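## Task

Take the cardboard box off the low shelf and set it completely inside the tote standing on the bench. The tote must not be shifted or rotated, and the robot must not tip over or be left leaning. The box has to stay in place without the robot holding it.

## Robot and tools

The robot is a Hello Robot Stretch 4, about 1.6 m tall. It has a single arm, not several: an omni-wheel base whose rim reaches at most 0.23 m from the base origin, a lift that rides up a mast, an arm that telescopes straight forward, a three-joint wrist (yaw, pitch, roll) and a two-finger gripper. It carries four cameras: head_camera, head_left_camera, head_right_camera (both fisheye) and wrist_camera. Loose objects may occasionally get nudged by an outside push.

Frames. The base frame sits on the floor below the base centre: x forward, y left, z up. hand_pose, a point between the open fingertips, is reported in this frame and may be a little off. The odometry frame is the base frame as it was when the scene began; base_odometry heading runs -3.142 to 3.142, positive to the left, and counts wheel rotation only, so slipping shows as movement.

execute_actions. Argument "actions" is a list holding exactly one action, or empty to just read state and images. Argument "cameras" chooses images: omitted, null or ["all"] gives all, [] gives none; an unknown name refuses the call. An action contains "base", "joints" or both, optionally "pace" and "contact_limits"; or it contains only {"end_of_arm": "enable_torque"}, which re-powers wrist or gripper motors that shut off. Motions in one action begin together and may finish at different moments.

"base" is one object with exactly one key, an offset relative to where the base last reported itself: translate_m (metres, forward positive, -2 to 2), strafe_m (metres sideways, left positive, -2 to 2) or rotate_rad (radians on the spot, counter-clockwise from above positive, -3.2 to 3.2).

"joints" is one object of absolute targets keyed by joint name: lift_m 0 to 1.2 m; arm_m 0 to 0.55 m extension; wrist_yaw_rad -1.134 to 4.276 (0 points forward, positive turns left, 3.14 folds back, above 3.4 the arm may block it); wrist_pitch_rad -1.117 to 4.259 (0 level, 1.57 pointing down); wrist_roll_rad -1.117 to 4.259 (0 keeps fingers level, positive turns clockwise seen from behind); gripper_m -0.038 to 0.141 m fingertip gap (negative presses the tips together). Done tolerances: ±0.004 for lift, arm and gripper, ±0.02 yaw and roll, ±0.05 pitch. Joint targets out of range get clipped and reported; other bad values or keys refuse the whole call with no motion. A single action runs at most 15 s. Joints or base left out of an action may keep pushing toward an earlier target without the status showing it.

"pace" is "slow", "default", "fast" or "max": base up to 0.1/0.3/0.4/0.6 m/s and 1/2/3/4 rad/s, reduced when the lift is above 0.2 m (down to 0.3 m/s and 1 rad/s at 1.2 m). "contact_limits" takes only arm_m, from 0 (gentlest) to 0.75 (firmest), default 0.5.

wait: seconds 0 to 10; nothing new is commanded and the same state and images come back. zoom_image: camera name plus region [x0, y0, x1, y1] in pixels of that camera's newest full image, origin top-left, no more than 504 by 504. finished_scene: scene number (1 or 2); it ends the scene for good after the last command is held and reports success. Replying without a tool call ends everything. If a result reports a stop, later motion, wait and finished_scene calls in that same reply are skipped.

Results. base_status and joint_status tell how each commanded motion ended: "done"; "off_target" (resting short, maybe still pushing); "contact_stop_at_<key>" (hit something; that part goes slack, a slack lift can sag under load and slack wheels can roll); "limit_stop_at_<name>", including limit_stop_at_tilt (leaning over 6 degrees, lift, arm and wheels go slack and refuse commands) and limit_stop_at_own_body (a joint nearly hit the robot; move away from the body); "torque_fault" (a wrist or gripper motor overloaded and went limp until enable_torque). on_its_own reports uncommanded things; its "held at" is the held target, not the position. lidar_m lists 12 distances in 30-degree sectors starting straight ahead and going counter-clockwise (4th left, 7th behind, 10th right); "-" means nothing seen or closer than 0.25 m; it sees from about 0.15 m up, so tabletops appear, but misses glass and thin legs. wrist_depth_mm is a 7x7 grid of median depths, 100 to 2000 mm, row by row from top left. turned_by_wheels versus turned_by_imu differing by over about 0.1 rad hints at a collision or slip. base_tilt gives forward and right lean in degrees. motor_effort gives percent of maximum, bracketed value being the action's peak; wheel efforts positive mean turning right; a loaded level gripper shifts wrist pitch effort away from 0.

Gripping: command gripper_m below the object's width; smaller values squeeze harder and pull the object toward the wrist. The reading and "done" do not confirm a grasp; a clear gripper effort change at a command of 0 or more does. Raise the lift if the tips snag on a surface. To unfold the wrist at the start, send lift_m 0.4 together with wrist_yaw_rad 0. Rolling the gripper while tilted up can trigger self-collision stops.

Camera calibration lines give K, distortion and T_world_to_cam mapping base-frame points to each camera; small per-scene errors exist, larger for the wrist camera.

Avoid: driving or turning with over 1 kg held and arm_m above 0.2, especially at fast paces; steady hard pushes or pulls, particularly with the gripper high; dropping, slamming or knocking objects; moving the tote; pressing the gripper into things with base or arm moves. Release the item so it rests fully inside the tote on its own.

Each tool is called after "Call:" by a JSON object that holds its "method" and its "body", one argument or row to a line.

## Session

Call:
{"method": "execute_actions", "body": {
  "actions": []
}}

Scene clock: 0.00 s.
base_odometry: x=+0.000 y=+0.000 heading=+0.000 (m, m, rad; odometry frame)
turned_by_wheels: +0.000 (rad since the last result)
turned_by_imu: +0.000 (rad since the last result)
base_tilt: forward=+0.3 right=-0.5 (deg)
lidar_m: 1.18 1.62 1.56 1.63 1.73 1.04 1.07 1.52 2.47 2.60 1.17 1.11
base_status: not commanded
joint_positions: lift_m=+0.243 arm_m=+0.001 wrist_yaw_rad=+3.099 wrist_pitch_rad=+0.016 wrist_roll_rad=+0.003 gripper_m=+0.057
joint_status: not commanded
motor_effort: lift_m=+18 arm_m=-1 wrist_yaw_rad=-1 wrist_pitch_rad=-7 wrist_roll_rad=+0 gripper_m=-1 wheel_0=+0 wheel_1=+0 wheel_2=+0 (%)
hand_pose: x=-0.1122 y=+0.0996 z=+0.4161 quat_wxyz=(+0.021, -0.008, +0.002, +1.000) (m; base frame)
wrist_depth_mm: 139 140 - 1921 1661 1618 1464 / - 132 1336 1281 1205 1618 1464 / 104 135 206 1281 1205 1661 1499 / 114 142 1366 1281 1205 1618 1499 / - 1756 1537 1308 1229 1661 1499 / 1756 1661 198 1336 200 1430 1397 / 1160 1118 1042 110 1042 931 991
pictures: head_camera, head_left_camera, head_right_camera, wrist_camera
Images, in order (width x height): head_camera 420x560, head_left_camera 420x672, head_right_camera 420x672, wrist_camera 616x392.

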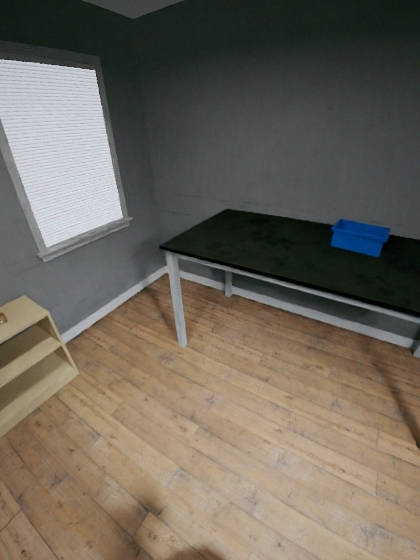

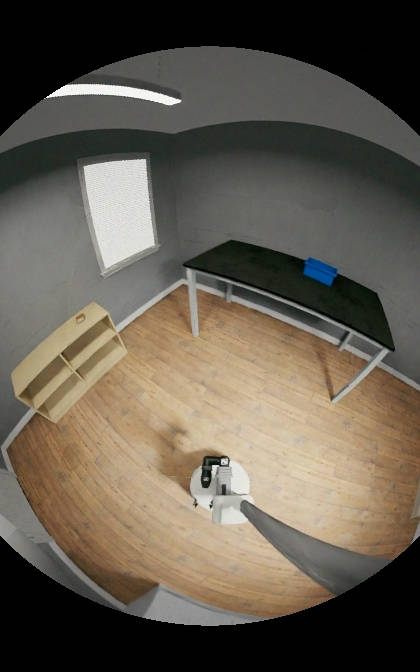

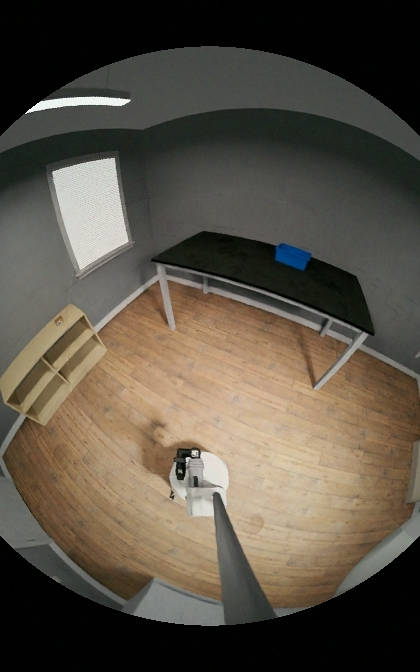

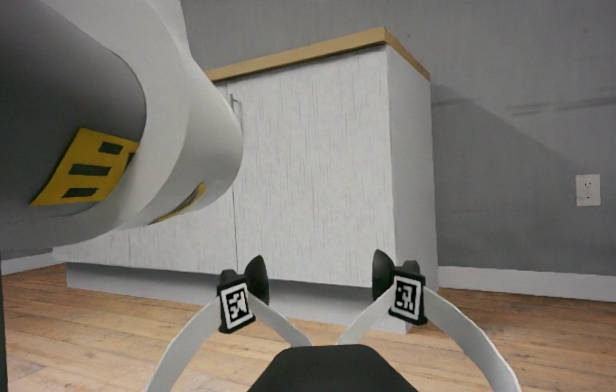

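Box appears on top of shelf, to the left. Turn to face it.

Call:
{"method": "execute_actions", "body": {
  "actions": [
    {"base":{"rotate_rad":1.0},"joints":{"lift_m":0.7,"wrist_yaw_rad":0,"gripper_m":0.13}}
  ]
}}

Scene clock: 7.17 s.
base_odometry: x=+0.000 y=+0.000 heading=+1.000 (m, m, rad; odometry frame)
turned_by_wheels: +1.000 (rad since the last result)
turned_by_imu: +0.996 (rad since the last result)
base_tilt: forward=+0.3 right=-0.5 (deg)
lidar_m: 1.55 1.61 1.77 1.04 1.06 1.43 2.47 2.59 1.21 1.13 1.16 1.56
base_status: done
joint_positions: lift_m=+0.700 arm_m=+0.001 wrist_yaw_rad=+0.000 wrist_pitch_rad=+0.016 wrist_roll_rad=+0.003 gripper_m=+0.130
joint_status: all done
motor_effort: lift_m=+22(25) arm_m=-1(0) wrist_yaw_rad=-1(9) wrist_pitch_rad=-8(7) wrist_roll_rad=+0(1) gripper_m=-1(1) wheel_0=-1(5) wheel_1=-1(5) wheel_2=-1(6) (%)
hand_pose: x=+0.4607 y=-0.0873 z=+0.8733 quat_wxyz=(+1.000, +0.001, +0.008, +0.000) (m; base frame)
wrist_depth_mm: 1661 1756 1756 1708 1863 1756 1863 / 1756 1808 1756 1756 1756 1756 1808 / 1756 1756 1756 1808 1863 1808 1756 / 1756 1756 1808 1808 1756 1808 1808 / 1808 1756 1756 1808 1808 1863 1808 / 1756 1464 1366 1756 1537 1863 1808 / 1756 1464 1661 110 1397 1921 1863
pictures: head_camera, head_left_camera, head_right_camera, wrist_camera
camera_calibration (this result's frames):
wrist_camera: T_world_to_cam=[[0.0241639, -0.998302, -0.0529981, -0.0396955], [-0.0759007, 0.0510285, -0.995809, 0.954172], [0.996823, 0.0280852, -0.0745388, -0.161627], [0, 0, 0, 1]] pos_world=[0.234495, -0.0837788, 0.936022]
Images, in order (width x height): head_camera 420x560, head_left_camera 420x672, head_right_camera 420x672, wrist_camera 616x392.

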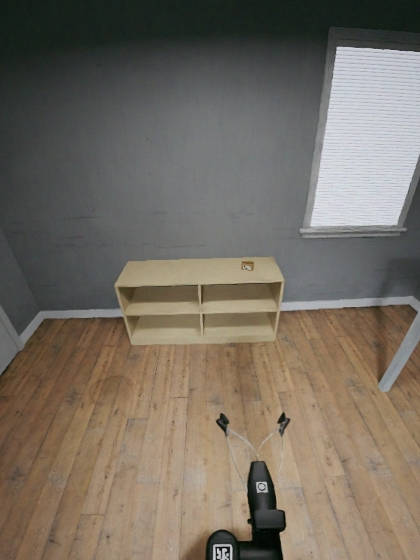

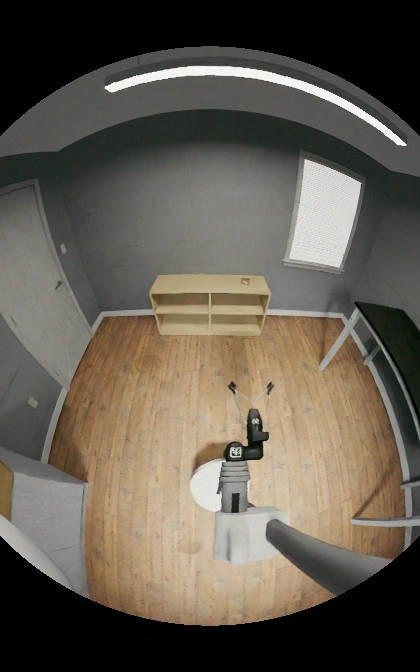

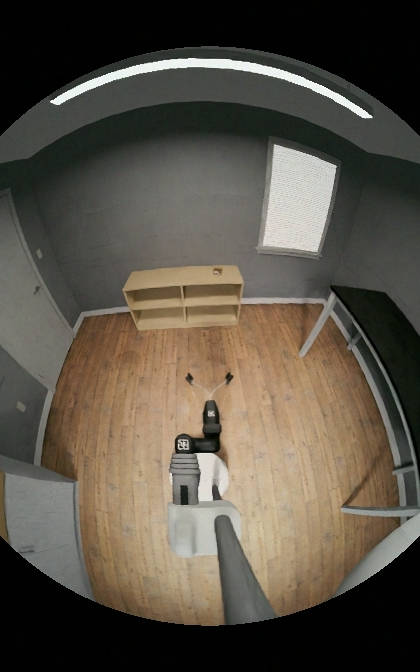

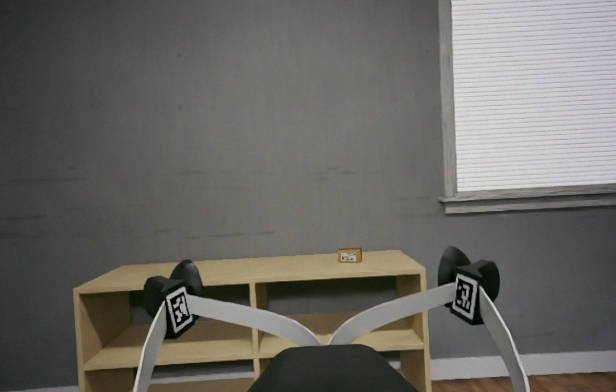

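Call:
{"method": "execute_actions", "body": {
  "actions": [
    {"base":{"translate_m":0.55}}
  ],
  "cameras": ["head_camera","wrist_camera"]
}}

Call:
{"method": "execute_actions", "body": {
  "actions": [
    {"base":{"strafe_m":-0.09},"joints":{"wrist_pitch_rad":0.5}}
  ],
  "cameras": ["head_camera","wrist_camera"]
}}

Scene clock: 17.20 s.
base_odometry: x=+0.297 y=+0.463 heading=+1.000 (m, m, rad; odometry frame)
turned_by_wheels: +0.000 (rad since the last result)
turned_by_imu: -0.001 (rad since the last result)
base_tilt: forward=+0.2 right=-0.5 (deg)
lidar_m: 1.01 1.06 1.76 1.67 1.28 1.48 3.31 1.69 1.17 1.12 1.14 1.07
base_status: done
joint_positions: lift_m=+0.700 arm_m=+0.001 wrist_yaw_rad=+0.000 wrist_pitch_rad=+0.016 wrist_roll_rad=+0.003 gripper_m=+0.130
joint_status: not commanded
motor_effort: lift_m=+20(22) arm_m=+0(0) wrist_yaw_rad=+0(2) wrist_pitch_rad=-7(8) wrist_roll_rad=+0(0) gripper_m=+0(0) wheel_0=-2(4) wheel_1=-1(5) wheel_2=+1(7) (%)
hand_pose: x=+0.4607 y=-0.0874 z=+0.8734 quat_wxyz=(+1.000, +0.001, +0.008, +0.000) (m; base frame)
wrist_depth_mm: 1182 1182 1205 1229 1229 1255 1255 / 1205 1160 1182 1229 1205 1205 1205 / 1182 1255 1182 1205 1229 1229 1281 / 1205 1205 1182 1205 1229 1229 1255 / 1160 1205 1229 1229 1229 1255 1281 / 1160 991 878 1008 854 831 1255 / 878 1229 960 110 1182 976 1255
pictures: head_camera, wrist_camera
camera_calibration (this result's frames):
wrist_camera: T_world_to_cam=[[0.0239482, -0.998307, -0.0529982, -0.0396534], [-0.0758899, 0.051045, -0.995809, 0.954262], [0.996829, 0.0278699, -0.074539, -0.161621], [0, 0, 0, 1]] pos_world=[0.234477, -0.0837923, 0.936114]
Images, in order (width x height): head_camera 420x560, wrist_camera 616x392.

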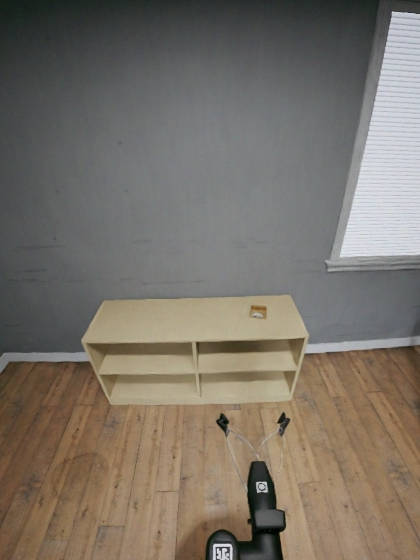

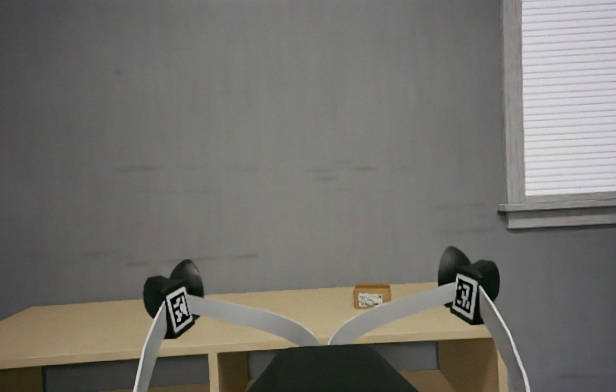

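Scene clock: 18.60 s.
base_odometry: x=+0.373 y=+0.414 heading=+0.999 (m, m, rad; odometry frame)
turned_by_wheels: +0.000 (rad since the last result)
turned_by_imu: -0.001 (rad since the last result)
base_tilt: forward=+0.3 right=-0.5 (deg)
lidar_m: 1.00 1.06 1.85 1.76 1.35 1.59 3.33 1.53 1.07 1.01 1.06 1.08
base_status: done
joint_positions: lift_m=+0.700 arm_m=+0.001 wrist_yaw_rad=+0.000 wrist_pitch_rad=+0.502 wrist_roll_rad=+0.003 gripper_m=+0.130
joint_status: all done
motor_effort: lift_m=+20(20) arm_m=+0(1) wrist_yaw_rad=+0(0) wrist_pitch_rad=-5(6) wrist_roll_rad=+0(0) gripper_m=+1(1) wheel_0=-2(9) wheel_1=+0(7) wheel_2=+0(3) (%)
hand_pose: x=+0.4252 y=-0.0874 z=+0.7393 quat_wxyz=(+0.969, +0.001, +0.248, +0.000) (m; base frame)
wrist_depth_mm: 1060 1098 1118 1078 1118 1118 1160 / 1138 1160 1138 1138 1160 1255 1281 / 931 904 931 1281 976 1336 1336 / 1205 1182 1098 1138 1060 1430 1430 / 1060 1281 991 1281 1182 1397 1430 / 1160 1098 1098 1098 1118 1098 1205 / 1098 1060 1078 110 1060 1008 1025
pictures: head_camera, wrist_camera
camera_calibration (this result's frames):
wrist_camera: T_world_to_cam=[[-0.00357637, -0.99831, -0.0580061, -0.0305156], [-0.531836, 0.0510214, -0.845309, 0.900642], [0.84684, 0.0278266, -0.531119, 0.265116], [0, 0, 0, 1]] pos_world=[0.254374, -0.0837933, 0.90036]
Images, in order (width x height): head_camera 420x560, wrist_camera 616x392.

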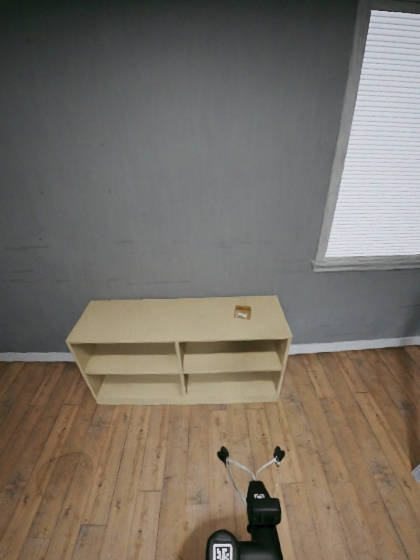

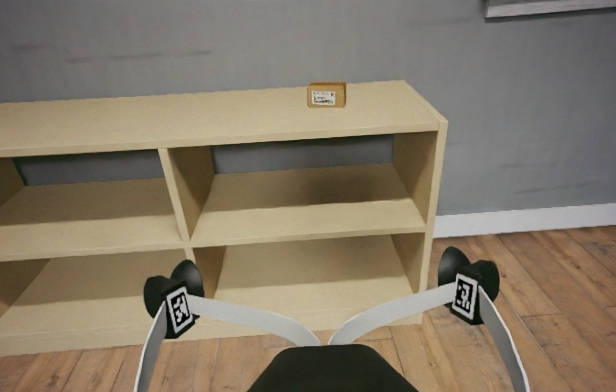

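Call:
{"method": "execute_actions", "body": {
  "actions": [
    {"base":{"translate_m":0.45},"joints":{"wrist_pitch_rad":0.0,"lift_m":0.4,"gripper_m":0.141}}
  ],
  "cameras": ["head_camera","wrist_camera"]
}}

Scene clock: 27.87 s.
base_odometry: x=+0.616 y=+0.793 heading=+1.000 (m, m, rad; odometry frame)
turned_by_wheels: +0.000 (rad since the last result)
turned_by_imu: +0.000 (rad since the last result)
base_tilt: forward=+0.3 right=-0.5 (deg)
lidar_m: 0.56 0.59 0.79 1.77 1.71 1.67 3.58 1.50 1.07 1.00 1.42 0.60
base_status: done
joint_positions: lift_m=+0.400 arm_m=+0.001 wrist_yaw_rad=+0.000 wrist_pitch_rad=+0.003 wrist_roll_rad=+0.003 gripper_m=+0.141
joint_status: all done
motor_effort: lift_m=+15(24) arm_m=+0(0) wrist_yaw_rad=-1(0) wrist_pitch_rad=-8(12) wrist_roll_rad=+0(1) gripper_m=-1(1) wheel_0=+0(6) wheel_1=+0(4) wheel_2=+0(11) (%)
hand_pose: x=+0.4607 y=-0.0874 z=+0.5777 quat_wxyz=(+1.000, +0.001, +0.001, +0.000) (m; base frame)
wrist_depth_mm: 750 741 750 759 768 778 768 / 741 750 750 750 768 778 768 / 750 741 759 750 778 768 788 / 759 741 759 512 496 574 798 / 392 544 750 778 768 559 442 / 439 544 768 768 768 212 442 / 439 603 661 110 654 585 452
pictures: head_camera, wrist_camera
camera_calibration (this result's frames):
wrist_camera: T_world_to_cam=[[0.0246064, -0.998309, -0.0526672, -0.0558362], [-0.0622701, 0.0510503, -0.996753, 0.654124], [0.997756, 0.0278061, -0.0609086, -0.191997], [0, 0, 0, 1]] pos_world=[0.233673, -0.0837963, 0.637365]
Images, in order (width x height): head_camera 420x560, wrist_camera 616x392.

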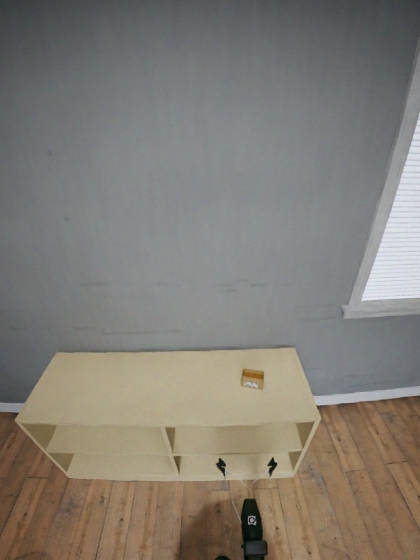

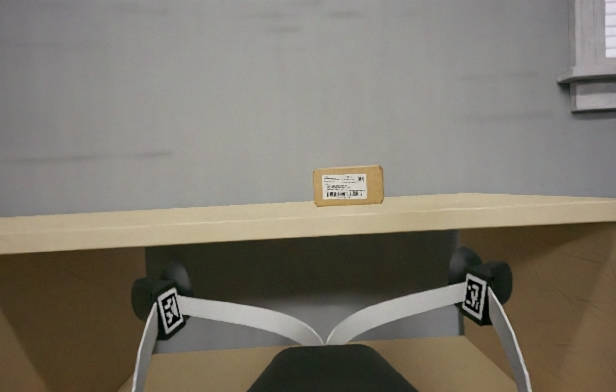

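Call:
{"method": "execute_actions", "body": {
  "actions": [
    {"base":{"strafe_m":-0.035},"joints":{"lift_m":0.45,"arm_m":0.15}}
  ],
  "cameras": ["wrist_camera"]
}}

Scene clock: 33.37 s.
base_odometry: x=+0.646 y=+0.774 heading=+1.000 (m, m, rad; odometry frame)
turned_by_wheels: +0.000 (rad since the last result)
turned_by_imu: +0.000 (rad since the last result)
base_tilt: forward=+0.3 right=-0.4 (deg)
lidar_m: 0.56 0.57 0.80 1.82 1.74 1.68 3.58 1.47 1.03 0.96 1.41 0.62
base_status: done
joint_positions: lift_m=+0.450 arm_m=+0.149 wrist_yaw_rad=+0.000 wrist_pitch_rad=+0.002 wrist_roll_rad=+0.003 gripper_m=+0.141
joint_status: all done
motor_effort: lift_m=+22(19) arm_m=+7(8) wrist_yaw_rad=-1(1) wrist_pitch_rad=-7(8) wrist_roll_rad=+0(0) gripper_m=+1(1) wheel_0=+1(3) wheel_1=+0(8) wheel_2=-1(1) (%)
hand_pose: x=+0.6081 y=-0.0874 z=+0.6273 quat_wxyz=(+1.000, +0.001, +0.001, +0.000) (m; base frame)
wrist_depth_mm: 597 597 609 615 621 621 621 / 597 609 603 615 621 621 627 / 591 603 615 609 615 627 627 / 609 603 621 621 621 634 627 / 615 525 488 357 359 392 418 / 278 224 213 245 209 208 224 / 206 206 206 110 208 500 382
pictures: wrist_camera
camera_calibration (this result's frames):
wrist_camera: T_world_to_cam=[[0.0246958, -0.998307, -0.0526596, -0.056889], [-0.0619699, 0.0510457, -0.996772, 0.712549], [0.997772, 0.0278794, -0.0606044, -0.336215], [0, 0, 0, 1]] pos_world=[0.381027, -0.0837918, 0.686877]
Images, in order (width x height): wrist_camera 616x392.

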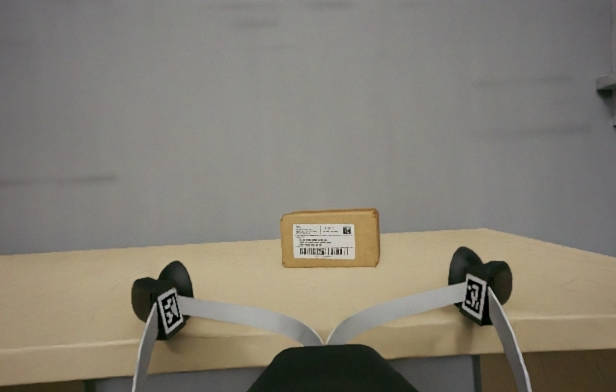

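Call:
{"method": "execute_actions", "body": {
  "actions": [
    {"base":{"strafe_m":-0.008},"joints":{"lift_m":0.445,"arm_m":0.31}}
  ],
  "cameras": ["wrist_camera","head_camera"]
}}

Scene clock: 38.13 s.
base_odometry: x=+0.652 y=+0.769 heading=+0.999 (m, m, rad; odometry frame)
turned_by_wheels: -0.001 (rad since the last result)
turned_by_imu: +0.018 (rad since the last result)
base_tilt: forward=+0.1 right=-0.6 (deg)
lidar_m: 0.57 0.60 0.81 1.81 1.70 1.68 3.58 1.44 1.02 0.97 1.36 0.61
base_status: done
joint_positions: lift_m=+0.446 arm_m=+0.286 wrist_yaw_rad=-0.008 wrist_pitch_rad=-0.006 wrist_roll_rad=+0.003 gripper_m=+0.141
joint_status: arm_m contact_stop (moved +0.138 of +0.161); the others done
on_its_own: arm_m is slack since a contact_stop (your +0.310 is given up); wrist_yaw_rad is at rest, and its effort (+23) is outside its rest range (-13 to +13)
motor_effort: lift_m=+13(21) arm_m=+0(28) wrist_yaw_rad=+23(58) wrist_pitch_rad=+18(24) wrist_roll_rad=-2(6) gripper_m=+0(0) wheel_0=+1(8) wheel_1=+2(6) wheel_2=-10(17) (%)
hand_pose: x=+0.7450 y=-0.0898 z=+0.6261 quat_wxyz=(+1.000, +0.002, -0.003, -0.004) (m; base frame)
wrist_depth_mm: 477 473 477 473 488 488 484 / 477 473 480 480 488 492 484 / 469 477 480 477 484 488 488 / 473 473 477 484 488 484 492 / 473 480 484 229 219 430 459 / 294 235 223 224 211 202 236 / 191 182 179 110 174 166 164
pictures: head_camera, wrist_camera
camera_calibration (this result's frames):
wrist_camera: T_world_to_cam=[[0.0168536, -0.998447, -0.0530961, -0.0566198], [-0.0530272, 0.0521364, -0.997231, 0.713664], [0.998451, 0.0196225, -0.0520662, -0.479362], [0, 0, 0, 1]] pos_world=[0.517417, -0.0843335, 0.683723]
Images, in order (width x height): head_camera 420x560, wrist_camera 616x392.

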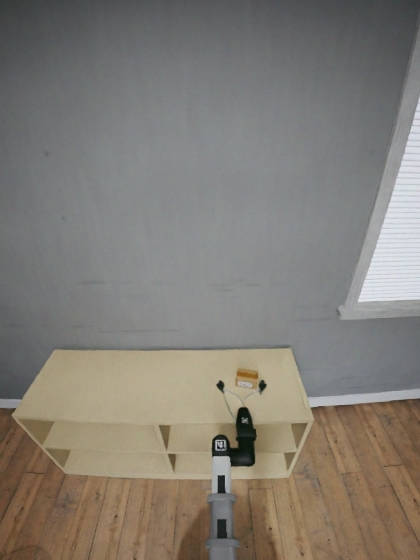

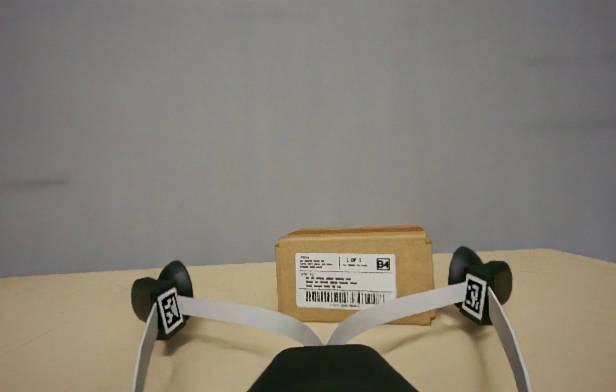

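Call:
{"method": "execute_actions", "body": {
  "actions": [
    {"base":{"strafe_m":-0.02},"joints":{"lift_m":0.5,"wrist_pitch_rad":0.2,"wrist_yaw_rad":0}}
  ],
  "cameras": ["wrist_camera"]
}}

Call:
{"method": "execute_actions", "body": {
  "actions": [
    {"joints":{"arm_m":0.37},"pace":"slow"}
  ],
  "cameras": ["wrist_camera","head_camera"]
}}

Scene clock: 42.10 s.
base_odometry: x=+0.669 y=+0.758 heading=+1.000 (m, m, rad; odometry frame)
turned_by_wheels: +0.001 (rad since the last result)
turned_by_imu: +0.001 (rad since the last result)
base_tilt: forward=+0.3 right=-0.4 (deg)
lidar_m: 0.57 0.57 0.82 1.83 1.71 1.71 3.58 1.43 0.99 0.95 1.35 0.61
base_status: done
joint_positions: lift_m=+0.500 arm_m=+0.286 wrist_yaw_rad=+0.005 wrist_pitch_rad=+0.193 wrist_roll_rad=+0.003 gripper_m=+0.141
joint_status: all done
on_its_own: arm_m is held at +0.286, not at your +0.310, since a contact_stop; wrist_yaw_rad is at rest, and its effort (-15) is outside its rest range (-13 to +13)
motor_effort: lift_m=+19(18) arm_m=+0(0) wrist_yaw_rad=-15(23) wrist_pitch_rad=+18(94) wrist_roll_rad=-1(3) gripper_m=+0(1) wheel_0=+4(8) wheel_1=+2(4) wheel_2=+3(10) (%)
hand_pose: x=+0.7407 y=-0.0860 z=+0.6227 quat_wxyz=(+0.995, +0.001, +0.097, +0.002) (m; base frame)
wrist_depth_mm: 436 439 442 442 442 442 449 / 449 449 452 455 452 455 455 / 459 459 462 466 462 469 473 / 469 477 477 477 477 480 480 / 370 353 340 224 215 307 303 / 256 208 219 225 208 202 222 / 196 190 187 110 184 171 176
pictures: wrist_camera
camera_calibration (this result's frames):
wrist_camera: T_world_to_cam=[[0.0191085, -0.998217, -0.0565513, -0.0524488], [-0.250573, 0.0499753, -0.966807, 0.837039], [0.967909, 0.0326444, -0.249171, -0.328926], [0, 0, 0, 1]] pos_world=[0.529112, -0.0834489, 0.72433]
Images, in order (width x height): wrist_camera 616x392.

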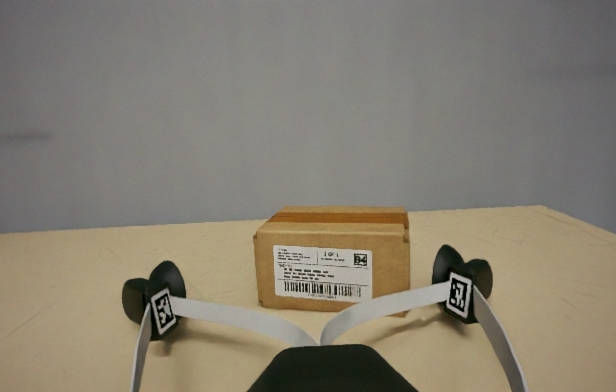

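Scene clock: 44.20 s.
base_odometry: x=+0.669 y=+0.758 heading=+0.999 (m, m, rad; odometry frame)
turned_by_wheels: +0.000 (rad since the last result)
turned_by_imu: -0.001 (rad since the last result)
base_tilt: forward=+0.3 right=-0.5 (deg)
lidar_m: 0.58 0.59 0.82 1.84 1.69 1.71 3.59 1.43 0.99 0.95 1.34 0.62
base_status: not commanded
joint_positions: lift_m=+0.500 arm_m=+0.368 wrist_yaw_rad=-0.002 wrist_pitch_rad=+0.195 wrist_roll_rad=+0.003 gripper_m=+0.141
joint_status: all done
motor_effort: lift_m=+18(19) arm_m=+9(10) wrist_yaw_rad=+4(15) wrist_pitch_rad=+15(18) wrist_roll_rad=+0(1) gripper_m=-1(1) wheel_0=+2(4) wheel_1=+1(2) wheel_2=-1(3) (%)
hand_pose: x=+0.8223 y=-0.0878 z=+0.6225 quat_wxyz=(+0.995, +0.001, +0.097, -0.001) (m; base frame)
wrist_depth_mm: 355 357 362 362 368 368 368 / 362 368 370 375 375 375 382 / 377 379 382 384 387 392 392 / 387 389 394 394 397 402 404 / 394 355 320 187 199 310 304 / 256 212 189 182 182 203 222 / 197 190 187 110 184 172 177
pictures: head_camera, wrist_camera
camera_calibration (this result's frames):
wrist_camera: T_world_to_cam=[[0.0125432, -0.99832, -0.056565, -0.050465], [-0.251269, 0.0516073, -0.96654, 0.857889], [0.967836, 0.0263366, -0.2502, -0.407713], [0, 0, 0, 1]] pos_world=[0.610793, -0.0839158, 0.72432]
Images, in order (width x height): head_camera 420x560, wrist_camera 616x392.

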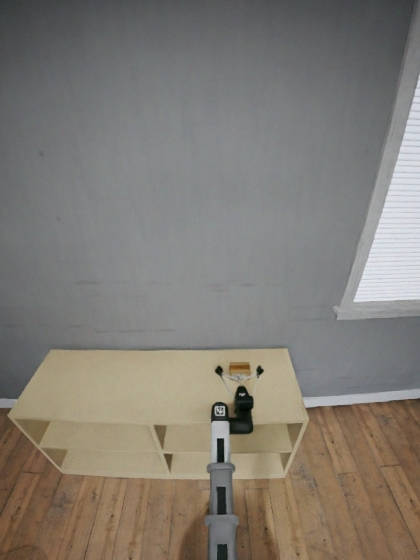

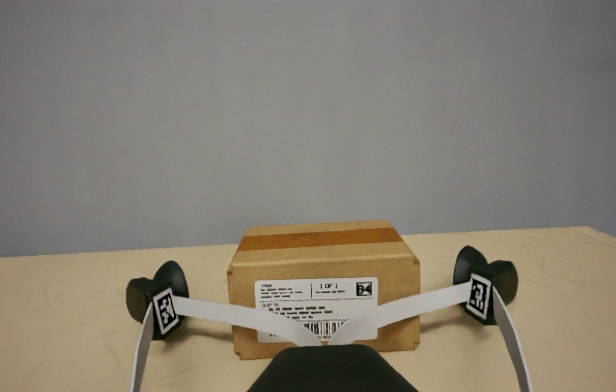

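Fingers are pressing on the shelf slightly; lift a touch, then grip.

Call:
{"method": "execute_actions", "body": {
  "actions": [
    {"joints":{"lift_m":0.508}}
  ],
  "cameras": []
}}

Call:
{"method": "execute_actions", "body": {
  "actions": [
    {"joints":{"gripper_m":0.03}}
  ],
  "cameras": []
}}

Call:
{"method": "execute_actions", "body": {
  "actions": [
    {"joints":{"lift_m":0.6}}
  ],
  "cameras": ["wrist_camera"]
}}

Call:
{"method": "execute_actions", "body": {
  "actions": [
    {"joints":{"lift_m":1.0,"arm_m":0.0,"wrist_pitch_rad":0.1},"base":{"translate_m":-0.3}}
  ],
  "cameras": []
}}

Call:
{"method": "execute_actions", "body": {
  "actions": [
    {"base":{"rotate_rad":-1.3},"pace":"slow"}
  ]
}}

Scene clock: 50.00 s.
base_odometry: x=+0.669 y=+0.758 heading=+0.999 (m, m, rad; odometry frame)
turned_by_wheels: +0.000 (rad since the last result)
turned_by_imu: +0.000 (rad since the last result)
base_tilt: forward=+0.4 right=-0.6 (deg)
lidar_m: 0.56 0.60 0.84 1.84 1.71 1.69 3.61 1.44 1.00 0.94 1.37 0.61
base_status: not commanded
joint_positions: lift_m=+0.508 arm_m=+0.369 wrist_yaw_rad=+0.000 wrist_pitch_rad=+0.202 wrist_roll_rad=+0.003 gripper_m=+0.141
joint_status: all done
motor_effort: lift_m=+21(26) arm_m=+8(8) wrist_yaw_rad=+1(4) wrist_pitch_rad=-6(15) wrist_roll_rad=+0(0) gripper_m=+0(2) wheel_0=+2(3) wheel_1=+1(1) wheel_2=-1(1) (%)
hand_pose: x=+0.8222 y=-0.0876 z=+0.6281 quat_wxyz=(+0.995, +0.001, +0.101, +0.000) (m; base frame)
wrist_depth_mm: 353 357 357 362 362 364 366 / 366 368 373 370 373 377 377 / 377 379 379 382 387 387 392 / 389 389 394 397 397 402 404 / 397 359 320 193 204 307 304 / 259 227 195 184 184 206 225 / 200 193 189 110 187 181 180
pictures: none
No camera images: the call's "cameras" was empty. Leave "cameras" out to get every camera's image.

Scene clock: 52.10 s.
base_odometry: x=+0.669 y=+0.758 heading=+0.999 (m, m, rad; odometry frame)
turned_by_wheels: +0.000 (rad since the last result)
turned_by_imu: +0.000 (rad since the last result)
base_tilt: forward=+0.3 right=-0.5 (deg)
lidar_m: 0.57 0.59 0.81 1.84 1.71 1.70 3.59 1.43 1.00 0.93 1.34 0.60
base_status: not commanded
joint_positions: lift_m=+0.508 arm_m=+0.369 wrist_yaw_rad=+0.000 wrist_pitch_rad=+0.203 wrist_roll_rad=+0.003 gripper_m=+0.030
joint_status: all done
motor_effort: lift_m=+21(22) arm_m=+7(7) wrist_yaw_rad=+0(1) wrist_pitch_rad=-9(9) wrist_roll_rad=+0(0) gripper_m=-19(20) wheel_0=+2(2) wheel_1=+1(1) wheel_2=-1(1) (%)
hand_pose: x=+0.8221 y=-0.0875 z=+0.6278 quat_wxyz=(+0.995, +0.001, +0.101, +0.000) (m; base frame)
wrist_depth_mm: 355 355 357 359 364 364 366 / 366 366 373 375 373 377 379 / 379 379 382 387 387 389 389 / 389 392 394 394 397 399 404 / 397 355 317 185 195 309 301 / 259 250 177 174 172 181 225 / 199 179 182 110 175 180 167
pictures: none
No camera images: the call's "cameras" was empty. Leave "cameras" out to get every camera's image.

Scene clock: 53.50 s.
base_odometry: x=+0.669 y=+0.758 heading=+0.999 (m, m, rad; odometry frame)
turned_by_wheels: +0.000 (rad since the last result)
turned_by_imu: +0.000 (rad since the last result)
base_tilt: forward=+0.2 right=-0.6 (deg)
lidar_m: 0.57 0.58 0.84 1.83 1.71 1.70 3.61 1.43 0.99 0.95 1.35 0.60
base_status: not commanded
joint_positions: lift_m=+0.600 arm_m=+0.369 wrist_yaw_rad=+0.000 wrist_pitch_rad=+0.203 wrist_roll_rad=+0.003 gripper_m=+0.030
joint_status: all done
motor_effort: lift_m=+22(26) arm_m=+7(7) wrist_yaw_rad=+1(1) wrist_pitch_rad=-10(10) wrist_roll_rad=+0(0) gripper_m=-20(19) wheel_0=+2(2) wheel_1=+0(1) wheel_2=-1(1) (%)
hand_pose: x=+0.8221 y=-0.0875 z=+0.7197 quat_wxyz=(+0.995, +0.001, +0.101, +0.000) (m; base frame)
wrist_depth_mm: 353 357 359 362 364 364 366 / 364 370 370 373 373 377 379 / 379 382 384 387 387 389 392 / 387 392 392 397 397 402 404 / 407 404 402 184 195 413 415 / 415 413 178 174 172 181 430 / 355 314 320 110 297 319 304
pictures: wrist_camera
camera_calibration (this result's frames):
wrist_camera: T_world_to_cam=[[0.0132909, -0.998307, -0.0566331, -0.045179], [-0.259643, 0.0512497, -0.964344, 0.957108], [0.965613, 0.0275213, -0.258522, -0.375302], [0, 0, 0, 1]] pos_world=[0.611503, -0.0838252, 0.823399]
Images, in order (width x height): wrist_camera 616x392.

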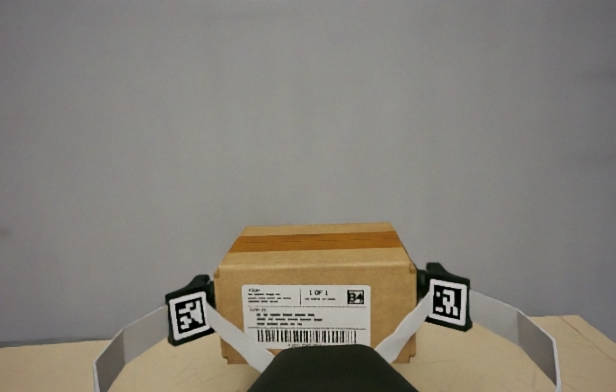

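Scene clock: 56.10 s.
base_odometry: x=+0.507 y=+0.506 heading=+0.999 (m, m, rad; odometry frame)
turned_by_wheels: +0.000 (rad since the last result)
turned_by_imu: +0.000 (rad since the last result)
base_tilt: forward=+0.3 right=-0.5 (deg)
lidar_m: 0.86 0.91 1.81 1.81 1.48 1.70 3.30 1.46 1.00 0.96 0.99 0.91
base_status: done
joint_positions: lift_m=+1.000 arm_m=+0.003 wrist_yaw_rad=+0.000 wrist_pitch_rad=+0.103 wrist_roll_rad=+0.003 gripper_m=+0.030
joint_status: all done
joint sent to its limit — the command would take arm_m past its lower limit, so that joint was sent only as far as its limit.
motor_effort: lift_m=+22(24) arm_m=-7(9) wrist_yaw_rad=+0(1) wrist_pitch_rad=-11(13) wrist_roll_rad=+0(0) gripper_m=-19(20) wheel_0=-1(3) wheel_1=+1(5) wheel_2=-1(9) (%)
hand_pose: x=+0.4604 y=-0.0875 z=+1.1482 quat_wxyz=(+0.999, +0.001, +0.052, +0.000) (m; base frame)
wrist_depth_mm: 1008 1008 1025 1042 1008 1042 1042 / 1025 1008 1025 1025 1060 1042 1025 / 1042 1060 1042 1060 1042 1060 1042 / 1060 1060 1078 1078 1078 1078 1098 / 1078 1078 1078 184 195 1098 1118 / 1118 1098 177 175 172 180 1160 / 1118 1078 1118 109 1098 1182 1160
pictures: none
No camera images: the call's "cameras" was empty. Leave "cameras" out to get every camera's image.

Scene clock: 58.70 s.
base_odometry: x=+0.507 y=+0.506 heading=-0.301 (m, m, rad; odometry frame)
turned_by_wheels: -1.300 (rad since the last result)
turned_by_imu: -1.295 (rad since the last result)
base_tilt: forward=+0.2 right=-0.6 (deg)
lidar_m: 0.95 1.45 0.86 0.85 1.03 1.84 1.77 1.51 2.48 3.16 1.11 0.95
base_status: done
joint_positions: lift_m=+1.000 arm_m=+0.003 wrist_yaw_rad=+0.000 wrist_pitch_rad=+0.103 wrist_roll_rad=+0.003 gripper_m=+0.030
joint_status: not commanded
motor_effort: lift_m=+21(22) arm_m=-7(7) wrist_yaw_rad=+0(0) wrist_pitch_rad=-10(11) wrist_roll_rad=-1(0) gripper_m=-20(19) wheel_0=+1(1) wheel_1=+0(7) wheel_2=+1(3) (%)
hand_pose: x=+0.4604 y=-0.0874 z=+1.1482 quat_wxyz=(+0.999, +0.001, +0.052, +0.000) (m; base frame)
wrist_depth_mm: 1537 1756 1708 1708 1576 1464 1366 / 1499 1921 1808 1661 1618 1499 1430 / 1397 1921 1756 1708 1661 1537 1499 / 1464 1983 1863 1708 1661 1576 1537 / 1499 1921 1808 183 195 1098 1060 / 1464 1808 178 174 172 181 732 / 1464 1708 1983 110 759 1661 1499
pictures: head_camera, head_left_camera, head_right_camera, wrist_camera
camera_calibration (this result's frames):
wrist_camera: T_world_to_cam=[[0.0191418, -0.998304, -0.0549821, -0.0206174], [-0.162296, 0.0511603, -0.985415, 1.25575], [0.986557, 0.027786, -0.161041, -0.0368087], [0, 0, 0, 1]] pos_world=[0.240511, -0.0838043, 1.23038]
Images, in order (width x height): head_camera 420x560, head_left_camera 420x672, head_right_camera 420x672, wrist_camera 616x392.

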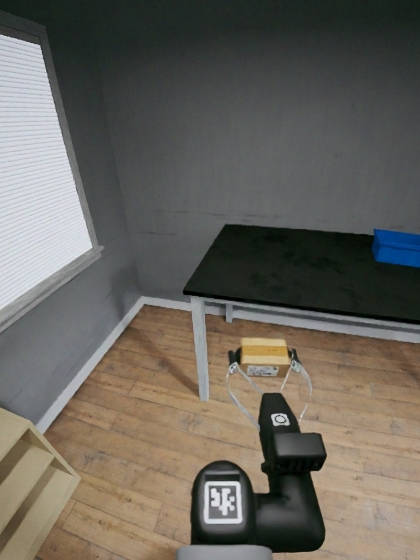

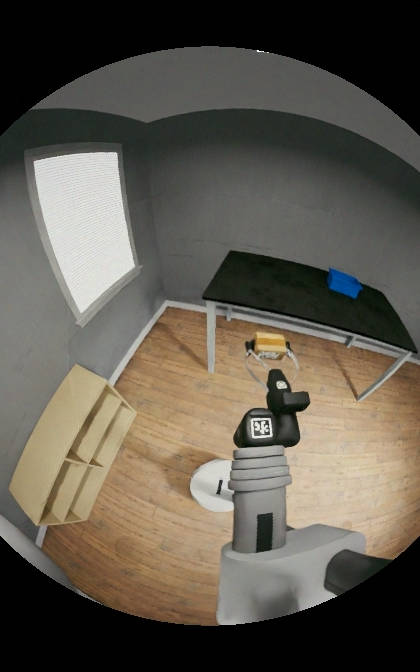

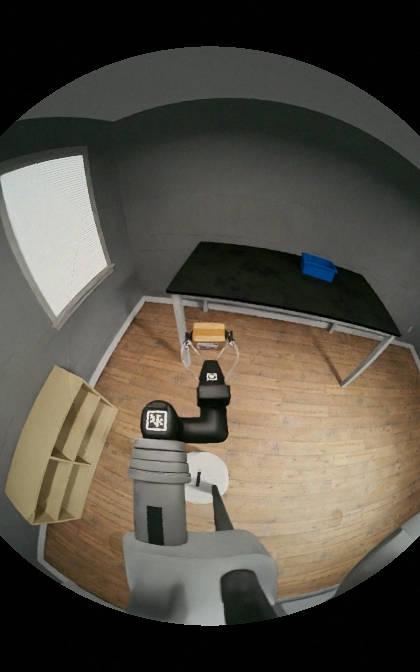

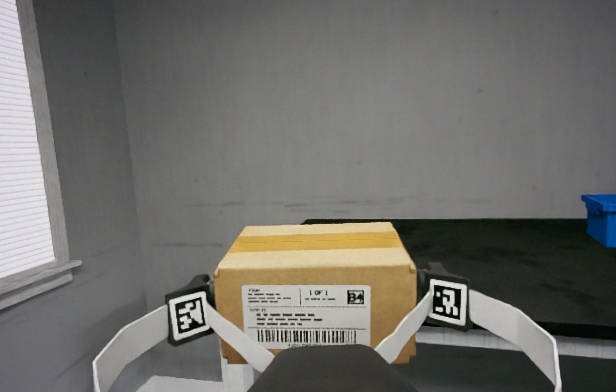

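Call:
{"method": "execute_actions", "body": {
  "actions": [
    {"base":{"rotate_rad":-0.27},"pace":"slow"}
  ],
  "cameras": []
}}

Call:
{"method": "execute_actions", "body": {
  "actions": [
    {"base":{"strafe_m":-0.8}}
  ]
}}

Scene clock: 63.73 s.
base_odometry: x=+0.507 y=+0.506 heading=-0.571 (m, m, rad; odometry frame)
turned_by_wheels: -0.270 (rad since the last result)
turned_by_imu: -0.269 (rad since the last result)
base_tilt: forward=+0.3 right=-0.5 (deg)
lidar_m: 0.93 0.99 0.90 0.86 0.90 1.78 1.82 1.53 1.72 3.15 1.42 1.00
base_status: done
joint_positions: lift_m=+1.000 arm_m=+0.003 wrist_yaw_rad=+0.000 wrist_pitch_rad=+0.103 wrist_roll_rad=+0.003 gripper_m=+0.030
joint_status: not commanded
motor_effort: lift_m=+21(22) arm_m=-7(8) wrist_yaw_rad=+0(1) wrist_pitch_rad=-10(10) wrist_roll_rad=+0(0) gripper_m=-20(20) wheel_0=+0(2) wheel_1=+2(5) wheel_2=+0(5) (%)
hand_pose: x=+0.4604 y=-0.0874 z=+1.1482 quat_wxyz=(+0.999, +0.001, +0.052, +0.000) (m; base frame)
wrist_depth_mm: 1618 1576 1576 1576 1618 1661 1618 / 1576 1618 1618 1618 1618 1661 1708 / 1618 1576 1618 1661 1618 1661 1661 / 1708 1756 1756 1756 1708 1430 1708 / 1661 1756 1098 183 195 1098 1060 / 1756 820 178 174 172 181 820 / 1756 798 1661 109 1863 1808 1808
pictures: none
No camera images: the call's "cameras" was empty. Leave "cameras" out to get every camera's image.

Scene clock: 67.73 s.
base_odometry: x=+0.075 y=-0.167 heading=-0.571 (m, m, rad; odometry frame)
turned_by_wheels: +0.000 (rad since the last result)
turned_by_imu: -0.001 (rad since the last result)
base_tilt: forward=+0.3 right=-0.5 (deg)
lidar_m: 0.94 1.00 1.39 1.66 1.72 1.93 1.21 1.24 1.72 2.37 2.43 1.01
base_status: done
joint_positions: lift_m=+1.000 arm_m=+0.003 wrist_yaw_rad=+0.000 wrist_pitch_rad=+0.103 wrist_roll_rad=+0.003 gripper_m=+0.030
joint_status: not commanded
motor_effort: lift_m=+21(22) arm_m=-7(8) wrist_yaw_rad=+0(1) wrist_pitch_rad=-10(11) wrist_roll_rad=+0(0) gripper_m=-18(21) wheel_0=-1(4) wheel_1=+2(7) wheel_2=+0(1) (%)
hand_pose: x=+0.4604 y=-0.0874 z=+1.1483 quat_wxyz=(+0.999, +0.001, +0.052, +0.000) (m; base frame)
wrist_depth_mm: 1576 1618 1618 1618 1618 1661 1618 / 1618 1661 1661 1708 1661 1661 1618 / 1618 1661 1618 1708 1708 1756 1661 / 1708 1661 1708 1756 1708 1808 1708 / 1366 1336 1138 183 195 1229 1756 / 866 831 178 174 173 180 1808 / 1756 1756 1756 109 1756 1808 1808
pictures: head_camera, head_left_camera, head_right_camera, wrist_camera
camera_calibration (this result's frames):
wrist_camera: T_world_to_cam=[[0.0191384, -0.998304, -0.0549812, -0.0206141], [-0.162286, 0.0511603, -0.985417, 1.25582], [0.986558, 0.0277819, -0.161031, -0.0368096], [0, 0, 0, 1]] pos_world=[0.24051, -0.0838046, 1.23044]
Images, in order (width x height): head_camera 420x560, head_left_camera 420x672, head_right_camera 420x672, wrist_camera 616x392.

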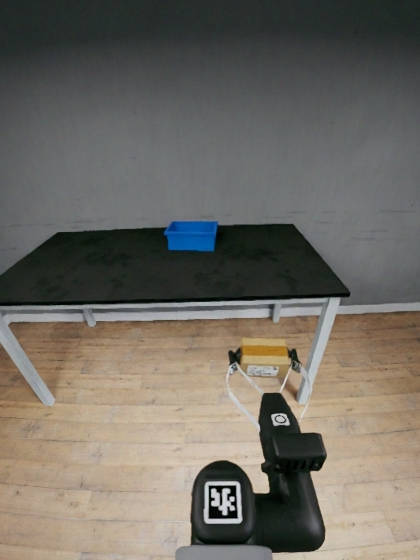

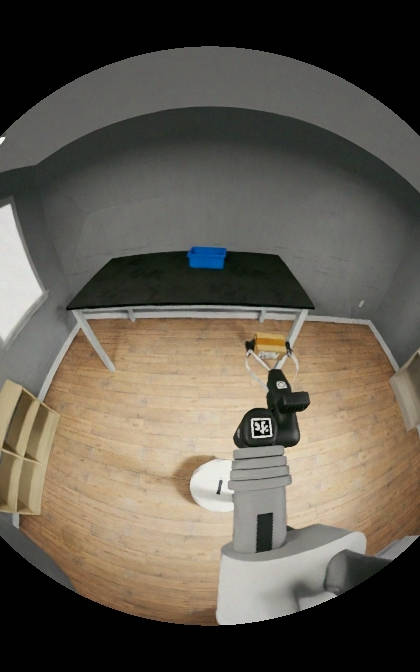

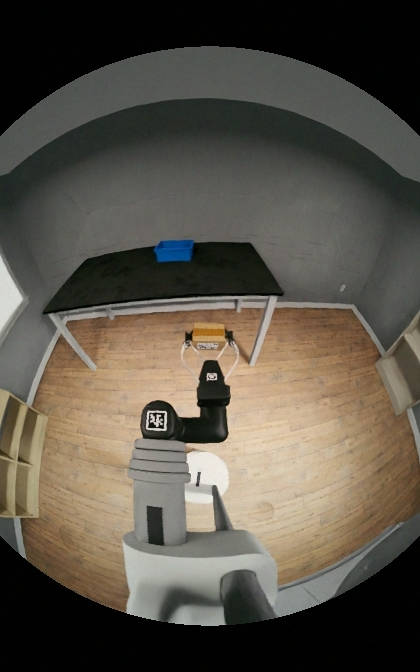

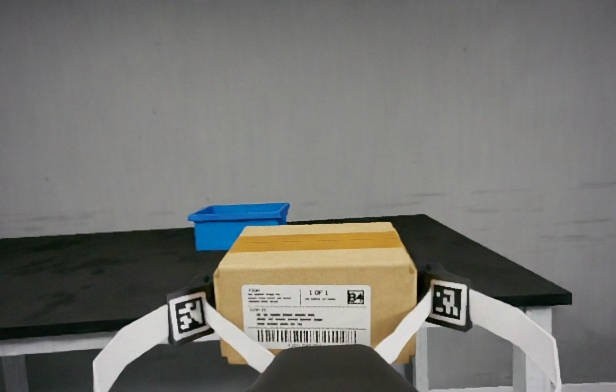

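Call:
{"method": "execute_actions", "body": {
  "actions": [
    {"base":{"strafe_m":0.23},"joints":{"lift_m":1.15}}
  ],
  "cameras": []
}}

Call:
{"method": "execute_actions", "body": {
  "actions": [
    {"base":{"translate_m":0.55}}
  ],
  "cameras": ["head_camera","wrist_camera","head_left_camera"]
}}

Scene clock: 73.93 s.
base_odometry: x=+0.199 y=+0.026 heading=-0.571 (m, m, rad; odometry frame)
turned_by_wheels: +0.000 (rad since the last result)
turned_by_imu: +0.001 (rad since the last result)
base_tilt: forward=+0.2 right=-0.5 (deg)
lidar_m: 0.95 1.00 1.34 1.43 1.50 1.93 1.27 1.25 1.73 2.59 2.67 1.01
base_status: done
joint_positions: lift_m=+1.150 arm_m=+0.003 wrist_yaw_rad=+0.000 wrist_pitch_rad=+0.103 wrist_roll_rad=+0.003 gripper_m=+0.030
joint_status: all done
motor_effort: lift_m=+22(25) arm_m=-7(7) wrist_yaw_rad=+0(1) wrist_pitch_rad=-11(11) wrist_roll_rad=+0(0) gripper_m=-19(18) wheel_0=+0(10) wheel_1=-1(7) wheel_2=-1(2) (%)
hand_pose: x=+0.4604 y=-0.0874 z=+1.2982 quat_wxyz=(+0.999, +0.001, +0.052, +0.000) (m; base frame)
wrist_depth_mm: 1576 1576 1576 1661 1618 1661 1661 / 1618 1661 1661 1708 1661 1708 1661 / 1661 1661 1661 1708 1708 1661 1708 / 1661 1708 1756 1708 1756 1756 1808 / 1808 1708 1618 184 195 1756 1756 / 1281 1205 178 174 172 180 1060 / 931 809 820 110 809 842 820
pictures: none
No camera images: the call's "cameras" was empty. Leave "cameras" out to get every camera's image.

Scene clock: 77.23 s.
base_odometry: x=+0.662 y=-0.271 heading=-0.571 (m, m, rad; odometry frame)
turned_by_wheels: +0.000 (rad since the last result)
turned_by_imu: -0.001 (rad since the last result)
base_tilt: forward=+0.2 right=-0.5 (deg)
lidar_m: 0.42 0.43 0.56 1.45 1.49 2.51 1.79 1.83 2.51 2.58 0.61 0.43
base_status: done
joint_positions: lift_m=+1.150 arm_m=+0.003 wrist_yaw_rad=+0.000 wrist_pitch_rad=+0.103 wrist_roll_rad=+0.003 gripper_m=+0.030
joint_status: not commanded
motor_effort: lift_m=+21(22) arm_m=-7(7) wrist_yaw_rad=+0(0) wrist_pitch_rad=-10(11) wrist_roll_rad=+0(0) gripper_m=-19(18) wheel_0=-2(4) wheel_1=+0(6) wheel_2=-1(8) (%)
hand_pose: x=+0.4604 y=-0.0874 z=+1.2982 quat_wxyz=(+0.999, +0.001, +0.052, +0.000) (m; base frame)
wrist_depth_mm: 1078 1078 1078 1098 1078 1098 1078 / 1078 1098 1098 1098 1098 1118 1118 / 1118 1118 1138 1118 1118 1138 1138 / 1138 1118 1118 1138 1118 1138 1138 / 1160 1138 1138 184 195 1138 1160 / 1160 1160 178 175 172 180 1060 / 931 809 798 110 750 820 768
pictures: head_camera, head_left_camera, wrist_camera
camera_calibration (this result's frames):
wrist_camera: T_world_to_cam=[[0.0191771, -0.998303, -0.0549809, -0.0123774], [-0.162278, 0.051154, -0.985418, 1.40357], [0.986559, 0.0278197, -0.161022, -0.0126713], [0, 0, 0, 1]] pos_world=[0.240506, -0.083802, 1.38038]
Images, in order (width x height): head_camera 420x560, head_left_camera 420x672, wrist_camera 616x392.

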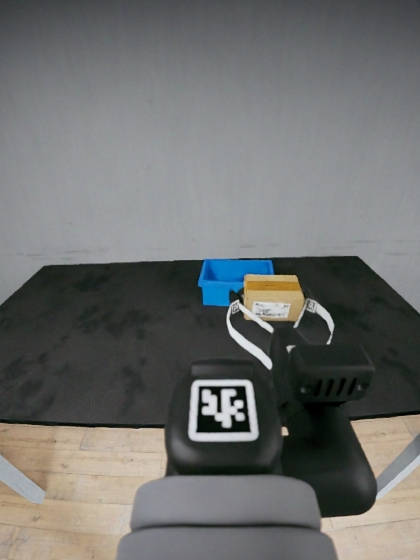

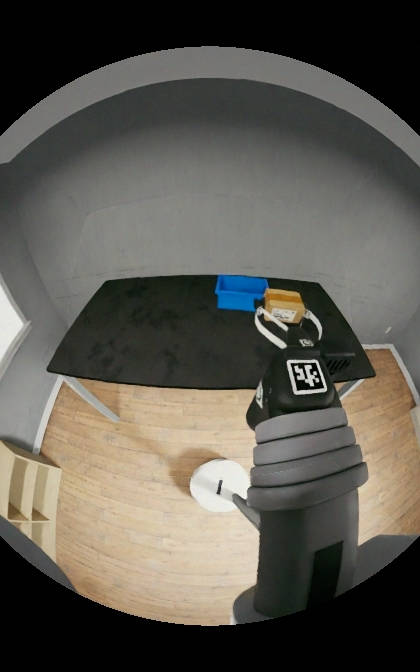

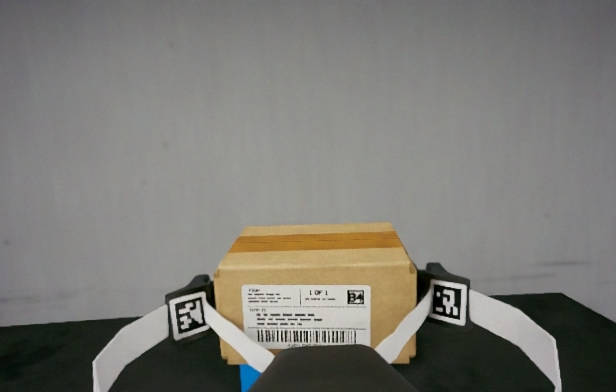

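Call:
{"method": "execute_actions", "body": {
  "actions": [
    {"base":{"translate_m":0.1},"joints":{"arm_m":0.4},"pace":"slow"}
  ],
  "cameras": ["head_camera","head_left_camera","head_right_camera"]
}}

Scene clock: 90.23 s.
base_odometry: x=+0.746 y=-0.325 heading=-0.571 (m, m, rad; odometry frame)
turned_by_wheels: +0.000 (rad since the last result)
turned_by_imu: +0.000 (rad since the last result)
base_tilt: forward=+0.4 right=-0.5 (deg)
lidar_m: 0.31 0.33 0.45 1.46 1.51 2.10 1.89 1.93 2.64 2.58 0.48 0.33
base_status: done
joint_positions: lift_m=+1.150 arm_m=+0.399 wrist_yaw_rad=+0.000 wrist_pitch_rad=+0.103 wrist_roll_rad=+0.003 gripper_m=+0.030
joint_status: all done
motor_effort: lift_m=+21(22) arm_m=+7(7) wrist_yaw_rad=+0(1) wrist_pitch_rad=-10(11) wrist_roll_rad=+0(0) gripper_m=-20(20) wheel_0=+1(2) wheel_1=+2(5) wheel_2=+0(5) (%)
hand_pose: x=+0.8565 y=-0.0874 z=+1.2982 quat_wxyz=(+0.999, +0.001, +0.052, +0.000) (m; base frame)
wrist_depth_mm: 597 591 597 597 603 603 603 / 603 609 609 609 615 615 621 / 603 609 609 615 627 621 621 / 615 634 634 634 634 640 621 / 634 640 634 184 194 647 654 / 640 640 178 174 172 181 668 / 654 654 668 110 668 676 676
pictures: head_camera, head_left_camera, head_right_camera
Images, in order (width x height): head_camera 420x560, head_left_camera 420x672, head_right_camera 420x672.

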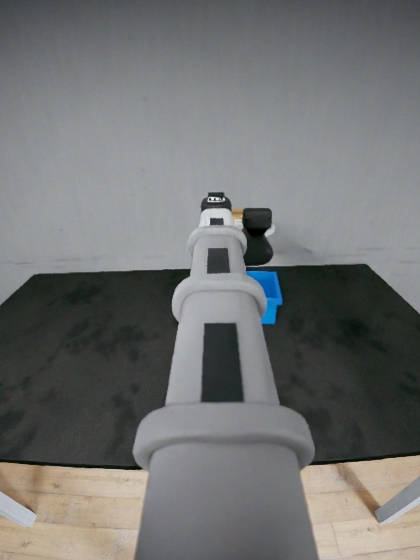

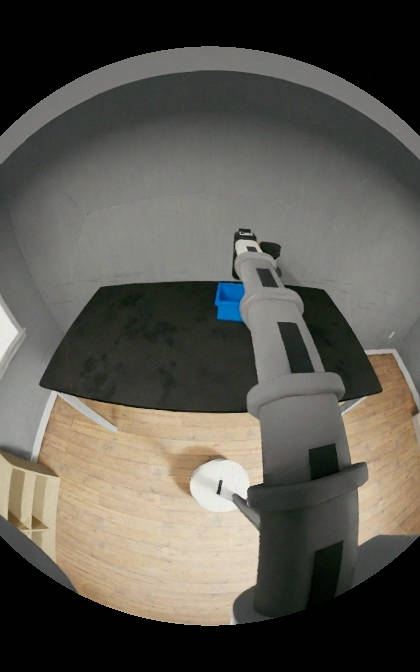

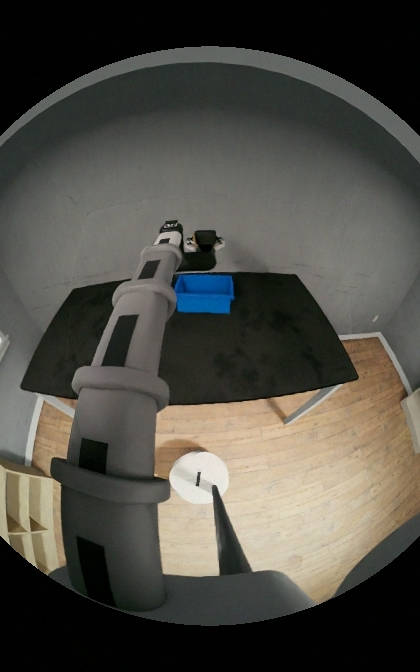

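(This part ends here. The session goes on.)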